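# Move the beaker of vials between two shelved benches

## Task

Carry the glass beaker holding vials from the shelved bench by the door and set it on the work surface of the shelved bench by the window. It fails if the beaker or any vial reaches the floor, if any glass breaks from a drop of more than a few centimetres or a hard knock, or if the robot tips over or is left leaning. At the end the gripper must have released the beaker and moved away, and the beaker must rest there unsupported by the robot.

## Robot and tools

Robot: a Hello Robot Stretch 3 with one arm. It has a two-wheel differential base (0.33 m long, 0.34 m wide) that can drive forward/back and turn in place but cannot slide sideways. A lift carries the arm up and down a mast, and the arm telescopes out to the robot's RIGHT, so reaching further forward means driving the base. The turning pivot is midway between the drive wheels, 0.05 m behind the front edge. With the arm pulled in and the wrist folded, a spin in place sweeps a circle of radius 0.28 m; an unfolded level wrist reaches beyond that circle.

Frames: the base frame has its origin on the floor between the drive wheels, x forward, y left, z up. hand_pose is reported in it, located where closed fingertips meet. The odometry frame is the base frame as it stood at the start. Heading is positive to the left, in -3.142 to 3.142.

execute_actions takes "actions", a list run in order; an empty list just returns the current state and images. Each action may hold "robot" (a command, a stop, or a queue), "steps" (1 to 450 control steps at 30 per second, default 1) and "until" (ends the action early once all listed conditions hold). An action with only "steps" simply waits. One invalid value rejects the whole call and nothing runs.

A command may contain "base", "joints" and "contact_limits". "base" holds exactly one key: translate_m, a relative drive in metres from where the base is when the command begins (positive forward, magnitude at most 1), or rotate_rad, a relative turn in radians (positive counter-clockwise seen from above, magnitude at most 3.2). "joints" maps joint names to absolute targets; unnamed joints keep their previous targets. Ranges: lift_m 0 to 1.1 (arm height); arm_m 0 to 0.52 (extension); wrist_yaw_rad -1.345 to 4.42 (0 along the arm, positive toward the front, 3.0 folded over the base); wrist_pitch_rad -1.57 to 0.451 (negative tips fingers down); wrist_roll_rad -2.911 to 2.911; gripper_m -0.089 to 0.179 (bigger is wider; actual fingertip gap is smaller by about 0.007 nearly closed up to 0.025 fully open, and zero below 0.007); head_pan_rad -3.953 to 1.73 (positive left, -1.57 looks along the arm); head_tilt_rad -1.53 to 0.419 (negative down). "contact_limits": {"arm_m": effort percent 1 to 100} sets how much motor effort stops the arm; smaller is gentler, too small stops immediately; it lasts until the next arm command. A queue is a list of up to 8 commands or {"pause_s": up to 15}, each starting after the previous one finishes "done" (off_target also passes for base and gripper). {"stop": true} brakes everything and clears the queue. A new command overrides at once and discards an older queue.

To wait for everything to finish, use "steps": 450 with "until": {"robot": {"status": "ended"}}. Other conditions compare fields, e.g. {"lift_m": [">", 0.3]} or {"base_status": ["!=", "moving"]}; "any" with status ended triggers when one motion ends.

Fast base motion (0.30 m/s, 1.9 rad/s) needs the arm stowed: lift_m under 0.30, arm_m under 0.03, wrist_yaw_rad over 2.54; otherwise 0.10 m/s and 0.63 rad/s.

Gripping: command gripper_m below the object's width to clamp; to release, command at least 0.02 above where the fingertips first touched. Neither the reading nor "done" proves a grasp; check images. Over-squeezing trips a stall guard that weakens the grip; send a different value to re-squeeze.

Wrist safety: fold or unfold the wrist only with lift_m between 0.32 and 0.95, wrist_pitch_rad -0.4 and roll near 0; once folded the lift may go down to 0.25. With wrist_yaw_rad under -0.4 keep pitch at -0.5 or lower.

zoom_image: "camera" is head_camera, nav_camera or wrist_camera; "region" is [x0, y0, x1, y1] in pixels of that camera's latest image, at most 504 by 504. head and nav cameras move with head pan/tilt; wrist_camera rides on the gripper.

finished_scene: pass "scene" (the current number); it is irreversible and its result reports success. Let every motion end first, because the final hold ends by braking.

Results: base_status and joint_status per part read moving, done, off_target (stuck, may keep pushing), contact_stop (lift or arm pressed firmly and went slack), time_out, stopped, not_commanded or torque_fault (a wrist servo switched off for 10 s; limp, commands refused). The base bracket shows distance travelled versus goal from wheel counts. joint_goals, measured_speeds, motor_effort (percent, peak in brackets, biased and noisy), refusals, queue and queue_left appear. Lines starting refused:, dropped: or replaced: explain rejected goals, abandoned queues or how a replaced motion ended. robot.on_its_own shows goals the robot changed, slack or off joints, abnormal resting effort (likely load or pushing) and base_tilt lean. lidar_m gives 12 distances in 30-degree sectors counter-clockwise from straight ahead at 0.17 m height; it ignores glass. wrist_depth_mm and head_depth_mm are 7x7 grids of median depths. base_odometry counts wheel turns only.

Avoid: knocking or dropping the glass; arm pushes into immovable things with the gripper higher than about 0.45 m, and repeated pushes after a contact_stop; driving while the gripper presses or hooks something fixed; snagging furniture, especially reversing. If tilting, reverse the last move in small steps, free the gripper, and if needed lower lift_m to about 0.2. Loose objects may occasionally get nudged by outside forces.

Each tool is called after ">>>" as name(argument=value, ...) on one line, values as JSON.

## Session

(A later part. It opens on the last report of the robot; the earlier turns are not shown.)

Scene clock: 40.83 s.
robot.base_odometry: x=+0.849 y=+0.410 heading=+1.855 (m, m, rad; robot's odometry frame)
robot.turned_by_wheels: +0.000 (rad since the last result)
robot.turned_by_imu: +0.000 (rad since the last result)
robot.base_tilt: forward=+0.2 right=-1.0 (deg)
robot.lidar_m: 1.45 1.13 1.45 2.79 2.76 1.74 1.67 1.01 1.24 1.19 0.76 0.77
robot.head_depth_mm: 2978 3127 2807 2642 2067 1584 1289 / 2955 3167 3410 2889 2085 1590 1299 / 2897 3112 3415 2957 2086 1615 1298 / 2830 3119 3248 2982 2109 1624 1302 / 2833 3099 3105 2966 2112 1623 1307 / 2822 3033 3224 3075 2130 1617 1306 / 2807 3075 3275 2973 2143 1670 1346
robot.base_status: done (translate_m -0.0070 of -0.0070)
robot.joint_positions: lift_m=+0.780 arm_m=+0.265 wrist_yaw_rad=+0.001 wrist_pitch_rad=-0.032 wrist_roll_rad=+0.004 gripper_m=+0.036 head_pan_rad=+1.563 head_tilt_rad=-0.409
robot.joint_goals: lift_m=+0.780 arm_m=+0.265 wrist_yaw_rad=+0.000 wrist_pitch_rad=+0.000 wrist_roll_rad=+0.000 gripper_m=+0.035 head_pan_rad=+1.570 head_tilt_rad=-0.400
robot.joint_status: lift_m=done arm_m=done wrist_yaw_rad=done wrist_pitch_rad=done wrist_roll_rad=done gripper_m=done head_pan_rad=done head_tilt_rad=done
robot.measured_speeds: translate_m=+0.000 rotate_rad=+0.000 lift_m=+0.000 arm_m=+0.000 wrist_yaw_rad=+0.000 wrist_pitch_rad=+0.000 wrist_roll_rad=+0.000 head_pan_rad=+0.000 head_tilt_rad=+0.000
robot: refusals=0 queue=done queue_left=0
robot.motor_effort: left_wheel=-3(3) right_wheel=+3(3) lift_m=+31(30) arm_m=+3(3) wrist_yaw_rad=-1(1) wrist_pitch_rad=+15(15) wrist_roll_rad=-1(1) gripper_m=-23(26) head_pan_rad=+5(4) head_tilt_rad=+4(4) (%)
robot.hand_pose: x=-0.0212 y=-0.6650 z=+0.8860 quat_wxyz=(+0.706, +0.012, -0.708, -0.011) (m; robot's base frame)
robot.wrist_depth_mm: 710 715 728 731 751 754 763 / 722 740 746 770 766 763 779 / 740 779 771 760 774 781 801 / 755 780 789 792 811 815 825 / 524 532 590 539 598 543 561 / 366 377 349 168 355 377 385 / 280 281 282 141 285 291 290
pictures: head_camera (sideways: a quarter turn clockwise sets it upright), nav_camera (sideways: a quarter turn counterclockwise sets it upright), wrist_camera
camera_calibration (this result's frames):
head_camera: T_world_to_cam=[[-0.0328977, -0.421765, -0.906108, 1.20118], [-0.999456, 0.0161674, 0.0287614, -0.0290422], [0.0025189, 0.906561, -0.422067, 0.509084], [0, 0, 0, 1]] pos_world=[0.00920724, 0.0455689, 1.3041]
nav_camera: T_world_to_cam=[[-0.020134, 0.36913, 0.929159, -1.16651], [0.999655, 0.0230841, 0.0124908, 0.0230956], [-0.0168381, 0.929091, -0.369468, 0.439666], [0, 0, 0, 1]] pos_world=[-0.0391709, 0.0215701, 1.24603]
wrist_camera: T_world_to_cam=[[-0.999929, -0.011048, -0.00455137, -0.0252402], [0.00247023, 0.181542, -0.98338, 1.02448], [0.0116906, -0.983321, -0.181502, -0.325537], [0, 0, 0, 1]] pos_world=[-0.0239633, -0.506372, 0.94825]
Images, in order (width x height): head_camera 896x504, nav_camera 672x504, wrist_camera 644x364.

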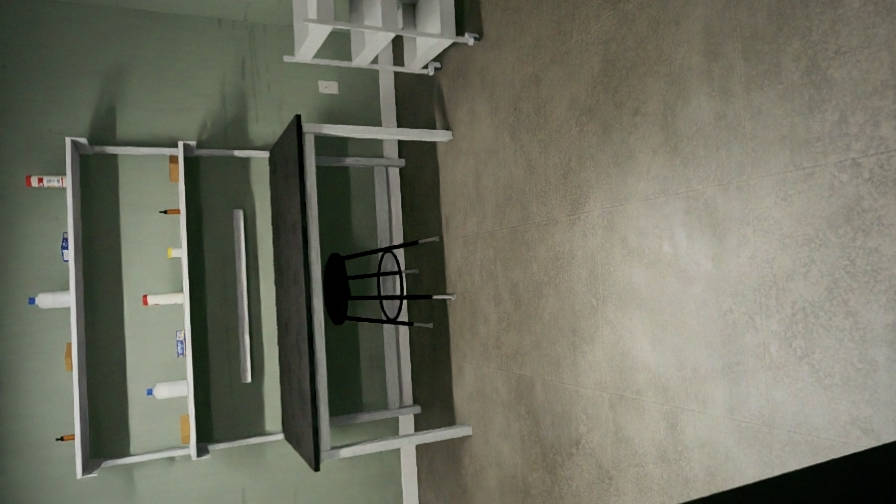

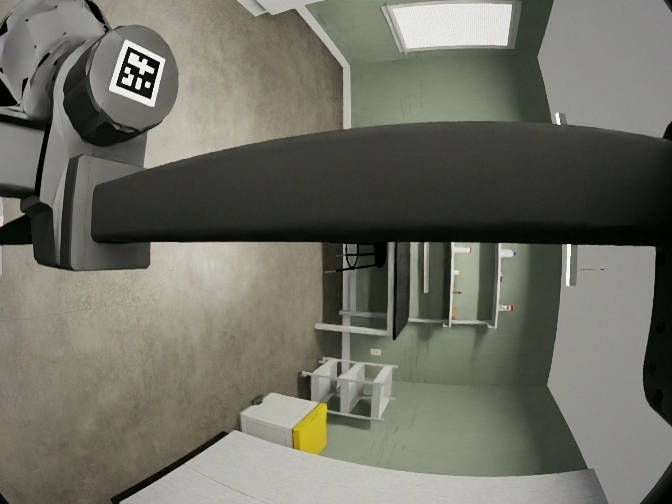

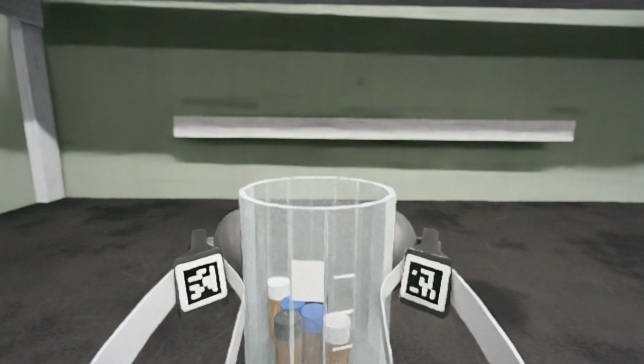

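Stable.

>>> execute_actions(actions=[{"robot":[{"base":{"rotate_rad":1.62},"joints":{"arm_m":0.02,"head_pan_rad":-1.57,"head_tilt_rad":-0.6}},{"base":{"translate_m":1.0}},{"base":{"translate_m":1.0}},{"base":{"rotate_rad":1.52}}],"steps":450,"until":{"robot":{"status":"ended"}}},{"steps":450,"until":{"robot":{"status":"ended"}}},{"steps":450,"until":{"robot":{"status":"ended"}}}])

Scene clock: 70.80 s.
robot.base_odometry: x=-1.041 y=-0.244 heading=-1.289 (m, m, rad; robot's odometry frame)
robot.turned_by_wheels: +3.140 (rad since the last result)
robot.turned_by_imu: +3.120 (rad since the last result)
robot.base_tilt: forward=+0.2 right=-1.0 (deg)
robot.lidar_m: 1.89 1.69 2.23 2.61 1.60 1.13 1.09 1.04 1.01 0.81 0.96 0.95
robot.head_depth_mm: 1205 1366 1255 901 1675 1383 - / 1178 1329 1268 900 1693 1382 - / 1167 1325 1274 905 1609 1467 - / 1148 1314 1287 911 1212 1377 1173 / 1168 1296 1294 922 1583 1395 1183 / 1134 1294 1307 922 1673 1398 1186 / 1153 1282 1319 931 1616 1401 1186
robot.base_status: done (rotate_rad +1.5198 of +1.5200)
robot.joint_positions: lift_m=+0.780 arm_m=+0.020 wrist_yaw_rad=+0.001 wrist_pitch_rad=-0.032 wrist_roll_rad=+0.004 gripper_m=+0.036 head_pan_rad=-1.563 head_tilt_rad=-0.593
robot.joint_goals: lift_m=+0.780 arm_m=+0.020 wrist_yaw_rad=+0.000 wrist_pitch_rad=+0.000 wrist_roll_rad=+0.000 gripper_m=+0.035 head_pan_rad=-1.570 head_tilt_rad=-0.600
robot.joint_status: lift_m=done arm_m=done wrist_yaw_rad=done wrist_pitch_rad=done wrist_roll_rad=done gripper_m=done head_pan_rad=done head_tilt_rad=done
robot.measured_speeds: translate_m=+0.000 rotate_rad=+0.000 lift_m=+0.000 arm_m=+0.000 wrist_yaw_rad=+0.000 wrist_pitch_rad=+0.000 wrist_roll_rad=+0.000 head_pan_rad=+0.000 head_tilt_rad=+0.000
robot: refusals=0 queue=done queue_left=0
robot.motor_effort: left_wheel=-2(6) right_wheel=+3(7) lift_m=+31(31) arm_m=-4(4) wrist_yaw_rad=-1(1) wrist_pitch_rad=+15(15) wrist_roll_rad=-1(1) gripper_m=-22(22) head_pan_rad=-5(57) head_tilt_rad=-3(15) (%)
robot.hand_pose: x=-0.0212 y=-0.4206 z=+0.8859 quat_wxyz=(+0.706, +0.012, -0.708, -0.011) (m; robot's base frame)
robot.wrist_depth_mm: 818 861 951 953 935 - - / - - - - - - - / - - - - - - - / - 965 - - - - - / 528 532 594 549 608 551 571 / 421 424 426 169 482 492 505 / - - - 141 - - -
pictures: head_camera (sideways: a quarter turn clockwise sets it upright), nav_camera (sideways: a quarter turn counterclockwise sets it upright), wrist_camera
camera_calibration (this result's frames):
head_camera: T_world_to_cam=[[0.0250744, 0.580932, -0.813566, 1.08014], [0.999625, -0.00564216, 0.02678, -0.0386504], [0.0109671, -0.813933, -0.580856, 0.715636], [0, 0, 0, 1]] pos_world=[0.00370371, -0.0452244, 1.29548]
nav_camera: T_world_to_cam=[[0.0271658, -0.532588, 0.845939, -1.05824], [-0.999158, -0.0404945, 0.0065915, 0.042971], [0.0307453, -0.845405, -0.53324, 0.65248], [0, 0, 0, 1]] pos_world=[0.0516219, -0.0102546, 1.24285]
wrist_camera: T_world_to_cam=[[-0.99993, -0.0108968, -0.00455318, -0.0225136], [0.00249913, 0.181571, -0.983375, 0.980111], [0.0115423, -0.983318, -0.181531, -0.0851994], [0, 0, 0, 1]] pos_world=[-0.023978, -0.261983, 0.948247]
Images, in order (width x height): head_camera 896x504, nav_camera 672x504, wrist_camera 644x364.

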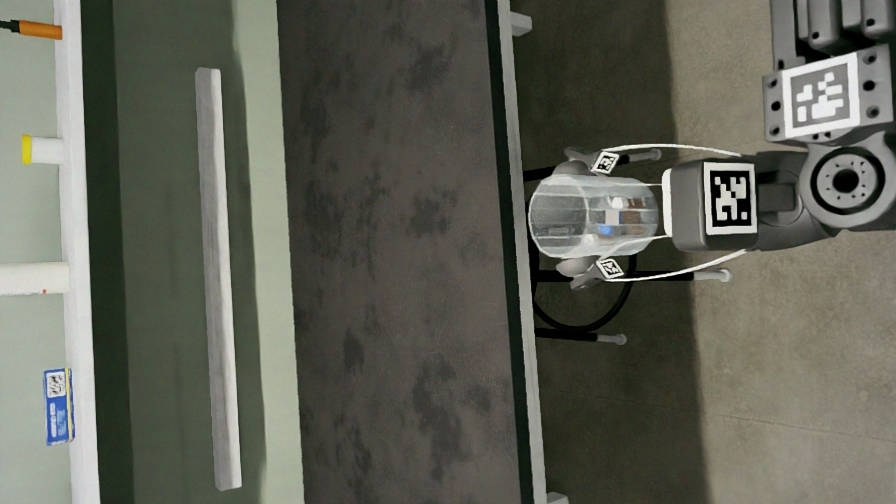

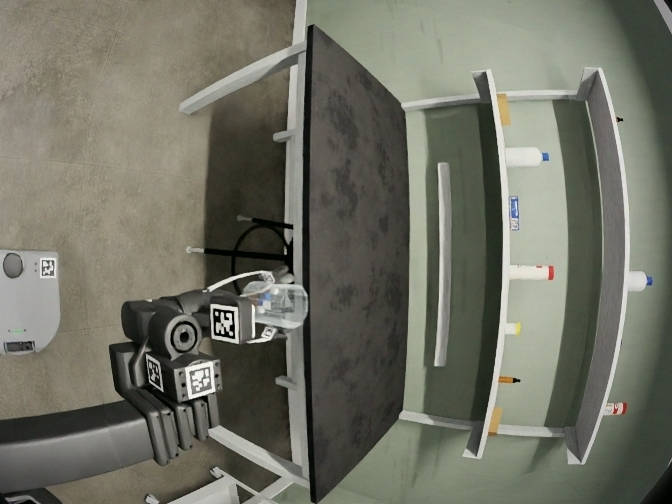

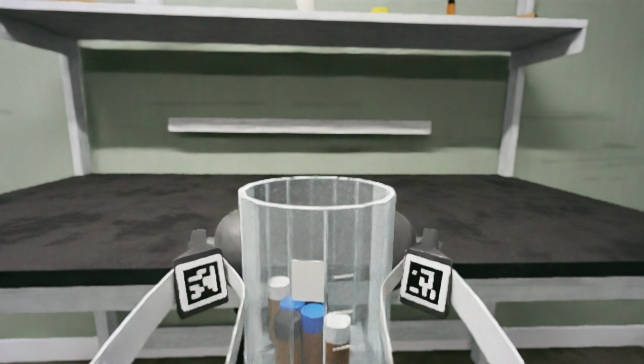

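>>> execute_actions(actions=[{"robot":[{"joints":{"arm_m":0.43}},{"joints":{"lift_m":0.725}}],"steps":450,"until":{"robot":{"status":"ended"}}}])

Scene clock: 76.20 s.
robot.base_odometry: x=-1.041 y=-0.244 heading=-1.289 (m, m, rad; robot's odometry frame)
robot.turned_by_wheels: +0.000 (rad since the last result)
robot.turned_by_imu: -0.001 (rad since the last result)
robot.base_tilt: forward=+0.2 right=-1.0 (deg)
robot.lidar_m: 1.89 1.68 2.23 2.62 1.60 1.13 1.09 1.04 1.01 0.81 0.97 0.95
robot.head_depth_mm: 1198 1370 1257 896 1690 1413 - / 1182 1334 1273 937 1722 1355 1170 / 1162 1315 1277 - 1597 1386 1173 / 1152 1310 1291 897 1622 1358 1176 / 1172 1299 1293 916 1573 1405 1178 / 1134 1292 1311 922 1671 1395 1183 / 1152 1287 1315 928 1630 1417 1186
robot.base_status: done (rotate_rad +1.5198 of +1.5200)
robot.joint_positions: lift_m=+0.725 arm_m=+0.430 wrist_yaw_rad=+0.001 wrist_pitch_rad=-0.032 wrist_roll_rad=+0.004 gripper_m=+0.036 head_pan_rad=-1.563 head_tilt_rad=-0.593
robot.joint_goals: lift_m=+0.725 arm_m=+0.430 wrist_yaw_rad=+0.000 wrist_pitch_rad=+0.000 wrist_roll_rad=+0.000 gripper_m=+0.035 head_pan_rad=-1.570 head_tilt_rad=-0.600
robot.joint_status: lift_m=done arm_m=done wrist_yaw_rad=done wrist_pitch_rad=done wrist_roll_rad=done gripper_m=done head_pan_rad=done head_tilt_rad=done
robot.measured_speeds: translate_m=+0.000 rotate_rad=+0.000 lift_m=+0.000 arm_m=+0.000 wrist_yaw_rad=+0.000 wrist_pitch_rad=+0.000 wrist_roll_rad=+0.000 head_pan_rad=+0.000 head_tilt_rad=+0.000
robot: refusals=0 queue=done queue_left=0
robot.motor_effort: left_wheel=-3(2) right_wheel=+3(3) lift_m=+15(32) arm_m=+3(4) wrist_yaw_rad=-1(0) wrist_pitch_rad=+15(15) wrist_roll_rad=-1(1) gripper_m=-23(23) head_pan_rad=-4(5) head_tilt_rad=-2(2) (%)
robot.hand_pose: x=-0.0212 y=-0.8300 z=+0.8318 quat_wxyz=(+0.706, +0.012, -0.708, -0.011) (m; robot's base frame)
robot.wrist_depth_mm: 708 709 718 729 730 741 775 / 711 724 730 756 756 777 776 / 745 759 763 781 782 797 802 / 676 681 685 707 719 721 747 / 372 378 420 386 433 397 401 / 261 270 248 168 252 272 271 / 200 201 202 142 204 205 207
pictures: head_camera (sideways: a quarter turn clockwise sets it upright), nav_camera (sideways: a quarter turn counterclockwise sets it upright), wrist_camera
camera_calibration (this result's frames):
head_camera: T_world_to_cam=[[0.0250749, 0.580936, -0.813563, 1.08013], [0.999625, -0.00564315, 0.0267799, -0.0386503], [0.0109664, -0.81393, -0.58086, 0.715642], [0, 0, 0, 1]] pos_world=[0.00370367, -0.0452244, 1.29548]
nav_camera: T_world_to_cam=[[0.0271653, -0.532593, 0.845936, -1.05823], [-0.999158, -0.0404937, 0.00659131, 0.0429712], [0.0307446, -0.845402, -0.533244, 0.652486], [0, 0, 0, 1]] pos_world=[0.0516219, -0.0102543, 1.24285]
wrist_camera: T_world_to_cam=[[-0.99993, -0.0108959, -0.00455572, -0.0272183], [0.0024987, 0.181832, -0.983326, 1.00135], [0.0115426, -0.983269, -0.181792, -0.497329], [0, 0, 0, 1]] pos_world=[-0.023978, -0.671382, 0.894115]
Images, in order (width x height): head_camera 896x504, nav_camera 672x504, wrist_camera 644x364.

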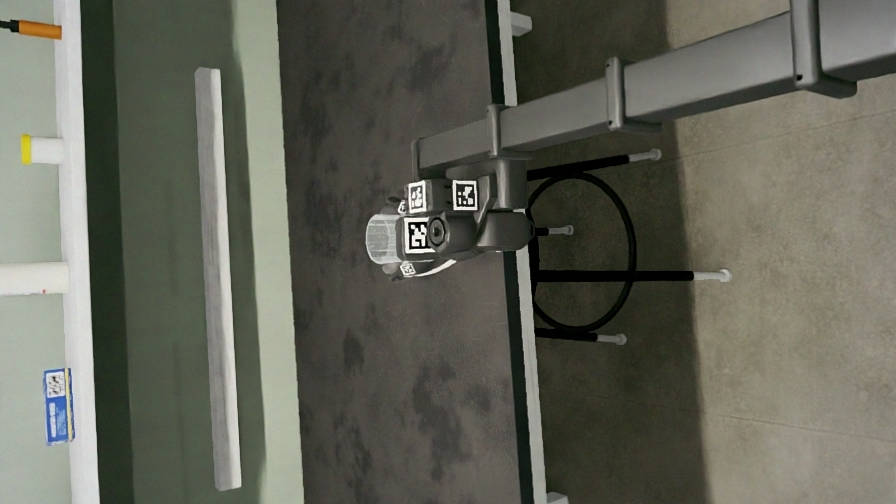

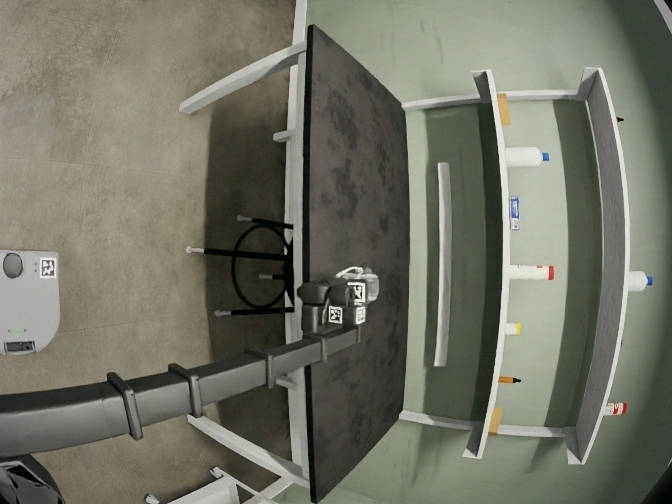

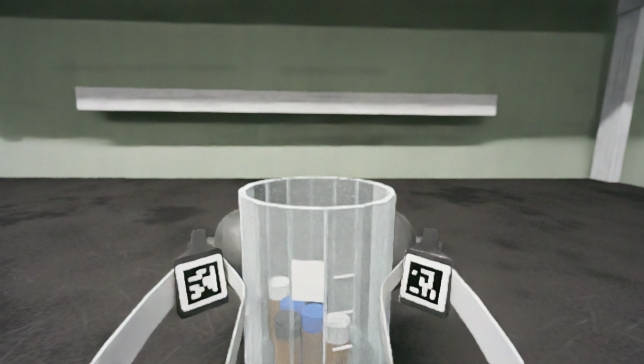

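Depth 202 vs 184 at pick: about 1.3 cm left.

>>> execute_actions(actions=[{"robot":[{"joints":{"lift_m":0.712}},{"joints":{"gripper_m":0.15}},{"joints":{"arm_m":0.05}}],"steps":450,"until":{"robot":{"status":"ended"}}}])

Scene clock: 82.53 s.
robot.base_odometry: x=-1.041 y=-0.244 heading=-1.289 (m, m, rad; robot's odometry frame)
robot.turned_by_wheels: +0.000 (rad since the last result)
robot.turned_by_imu: -0.001 (rad since the last result)
robot.base_tilt: forward=+0.3 right=-1.0 (deg)
robot.lidar_m: 1.89 1.68 2.23 2.61 1.60 1.14 1.09 1.04 1.02 0.81 0.97 0.95
robot.head_depth_mm: 1198 1359 1259 895 1696 1384 - / 1172 1341 1277 903 1685 1396 - / 1160 1323 1276 910 1607 1436 - / 1144 1309 1279 909 1605 1394 1178 / 1173 1293 1298 916 1595 1402 1178 / 1135 1297 1307 922 1674 1403 1178 / 1151 1286 1322 927 1622 1407 1183
robot.base_status: done (rotate_rad +1.5198 of +1.5200)
robot.joint_positions: lift_m=+0.712 arm_m=+0.050 wrist_yaw_rad=+0.001 wrist_pitch_rad=-0.024 wrist_roll_rad=+0.004 gripper_m=+0.150 head_pan_rad=-1.563 head_tilt_rad=-0.593
robot.joint_goals: lift_m=+0.712 arm_m=+0.050 wrist_yaw_rad=+0.000 wrist_pitch_rad=+0.000 wrist_roll_rad=+0.000 gripper_m=+0.150 head_pan_rad=-1.570 head_tilt_rad=-0.600
robot.joint_status: lift_m=done arm_m=done wrist_yaw_rad=done wrist_pitch_rad=done wrist_roll_rad=done gripper_m=done head_pan_rad=done head_tilt_rad=done
robot.measured_speeds: translate_m=+0.000 rotate_rad=+0.000 lift_m=+0.000 arm_m=+0.000 wrist_yaw_rad=+0.000 wrist_pitch_rad=+0.000 wrist_roll_rad=+0.000 head_pan_rad=+0.000 head_tilt_rad=+0.000
robot: refusals=0 queue=done queue_left=0
robot.motor_effort: left_wheel=-2(2) right_wheel=+3(3) lift_m=+15(15) arm_m=-5(6) wrist_yaw_rad=-1(0) wrist_pitch_rad=+11(15) wrist_roll_rad=-1(1) gripper_m=+0(99) head_pan_rad=-4(5) head_tilt_rad=-4(3) (%)
robot.hand_pose: x=-0.0212 y=-0.4509 z=+0.8209 quat_wxyz=(+0.706, +0.009, -0.708, -0.008) (m; robot's base frame)
robot.wrist_depth_mm: - - - - - - - / - - - - - - - / - - - - - - - / 649 664 676 680 711 719 726 / 392 395 396 404 409 420 455 / - - 643 611 - - - / - - - - - - -
pictures: head_camera (sideways: a quarter turn clockwise sets it upright), nav_camera (sideways: a quarter turn counterclockwise sets it upright), wrist_camera
camera_calibration (this result's frames):
head_camera: T_world_to_cam=[[0.0250749, 0.580939, -0.813561, 1.08013], [0.999625, -0.00564335, 0.0267799, -0.0386503], [0.0109663, -0.813928, -0.580863, 0.715646], [0, 0, 0, 1]] pos_world=[0.00370367, -0.0452243, 1.29548]
nav_camera: T_world_to_cam=[[0.0271653, -0.532595, 0.845934, -1.05823], [-0.999158, -0.0404936, 0.00659121, 0.0429713], [0.0307445, -0.845401, -0.533247, 0.65249], [0, 0, 0, 1]] pos_world=[0.0516219, -0.0102541, 1.24285]
wrist_camera: T_world_to_cam=[[-0.99993, -0.0109383, -0.00447079, -0.0232242], [0.00250509, 0.173522, -0.984827, 0.919233], [0.0115481, -0.984769, -0.173482, -0.134014], [0, 0, 0, 1]] pos_world=[-0.0239778, -0.291733, 0.881933]
Images, in order (width x height): head_camera 896x504, nav_camera 672x504, wrist_camera 644x364.

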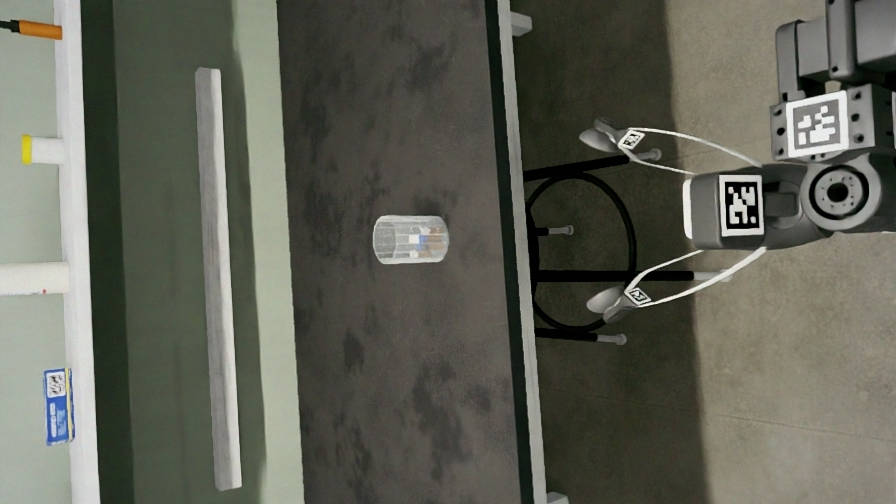

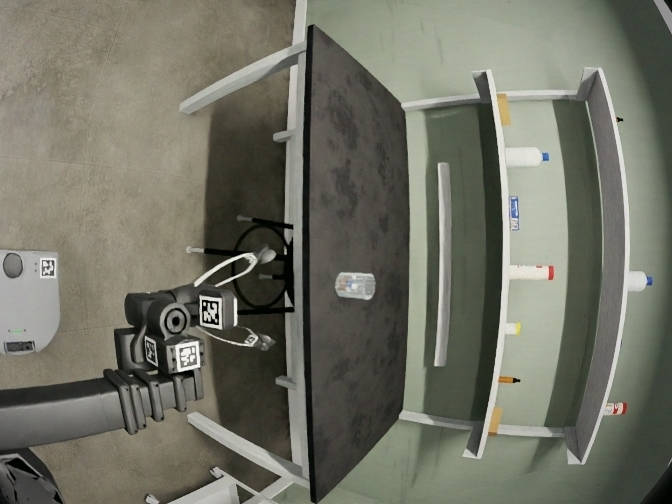

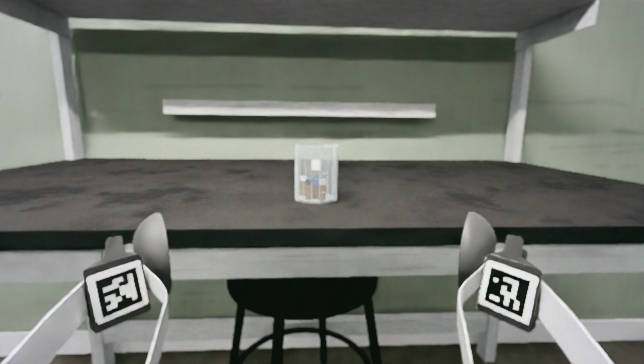

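>>> finished_scene(scene=1)

The scene is finished: the task was done.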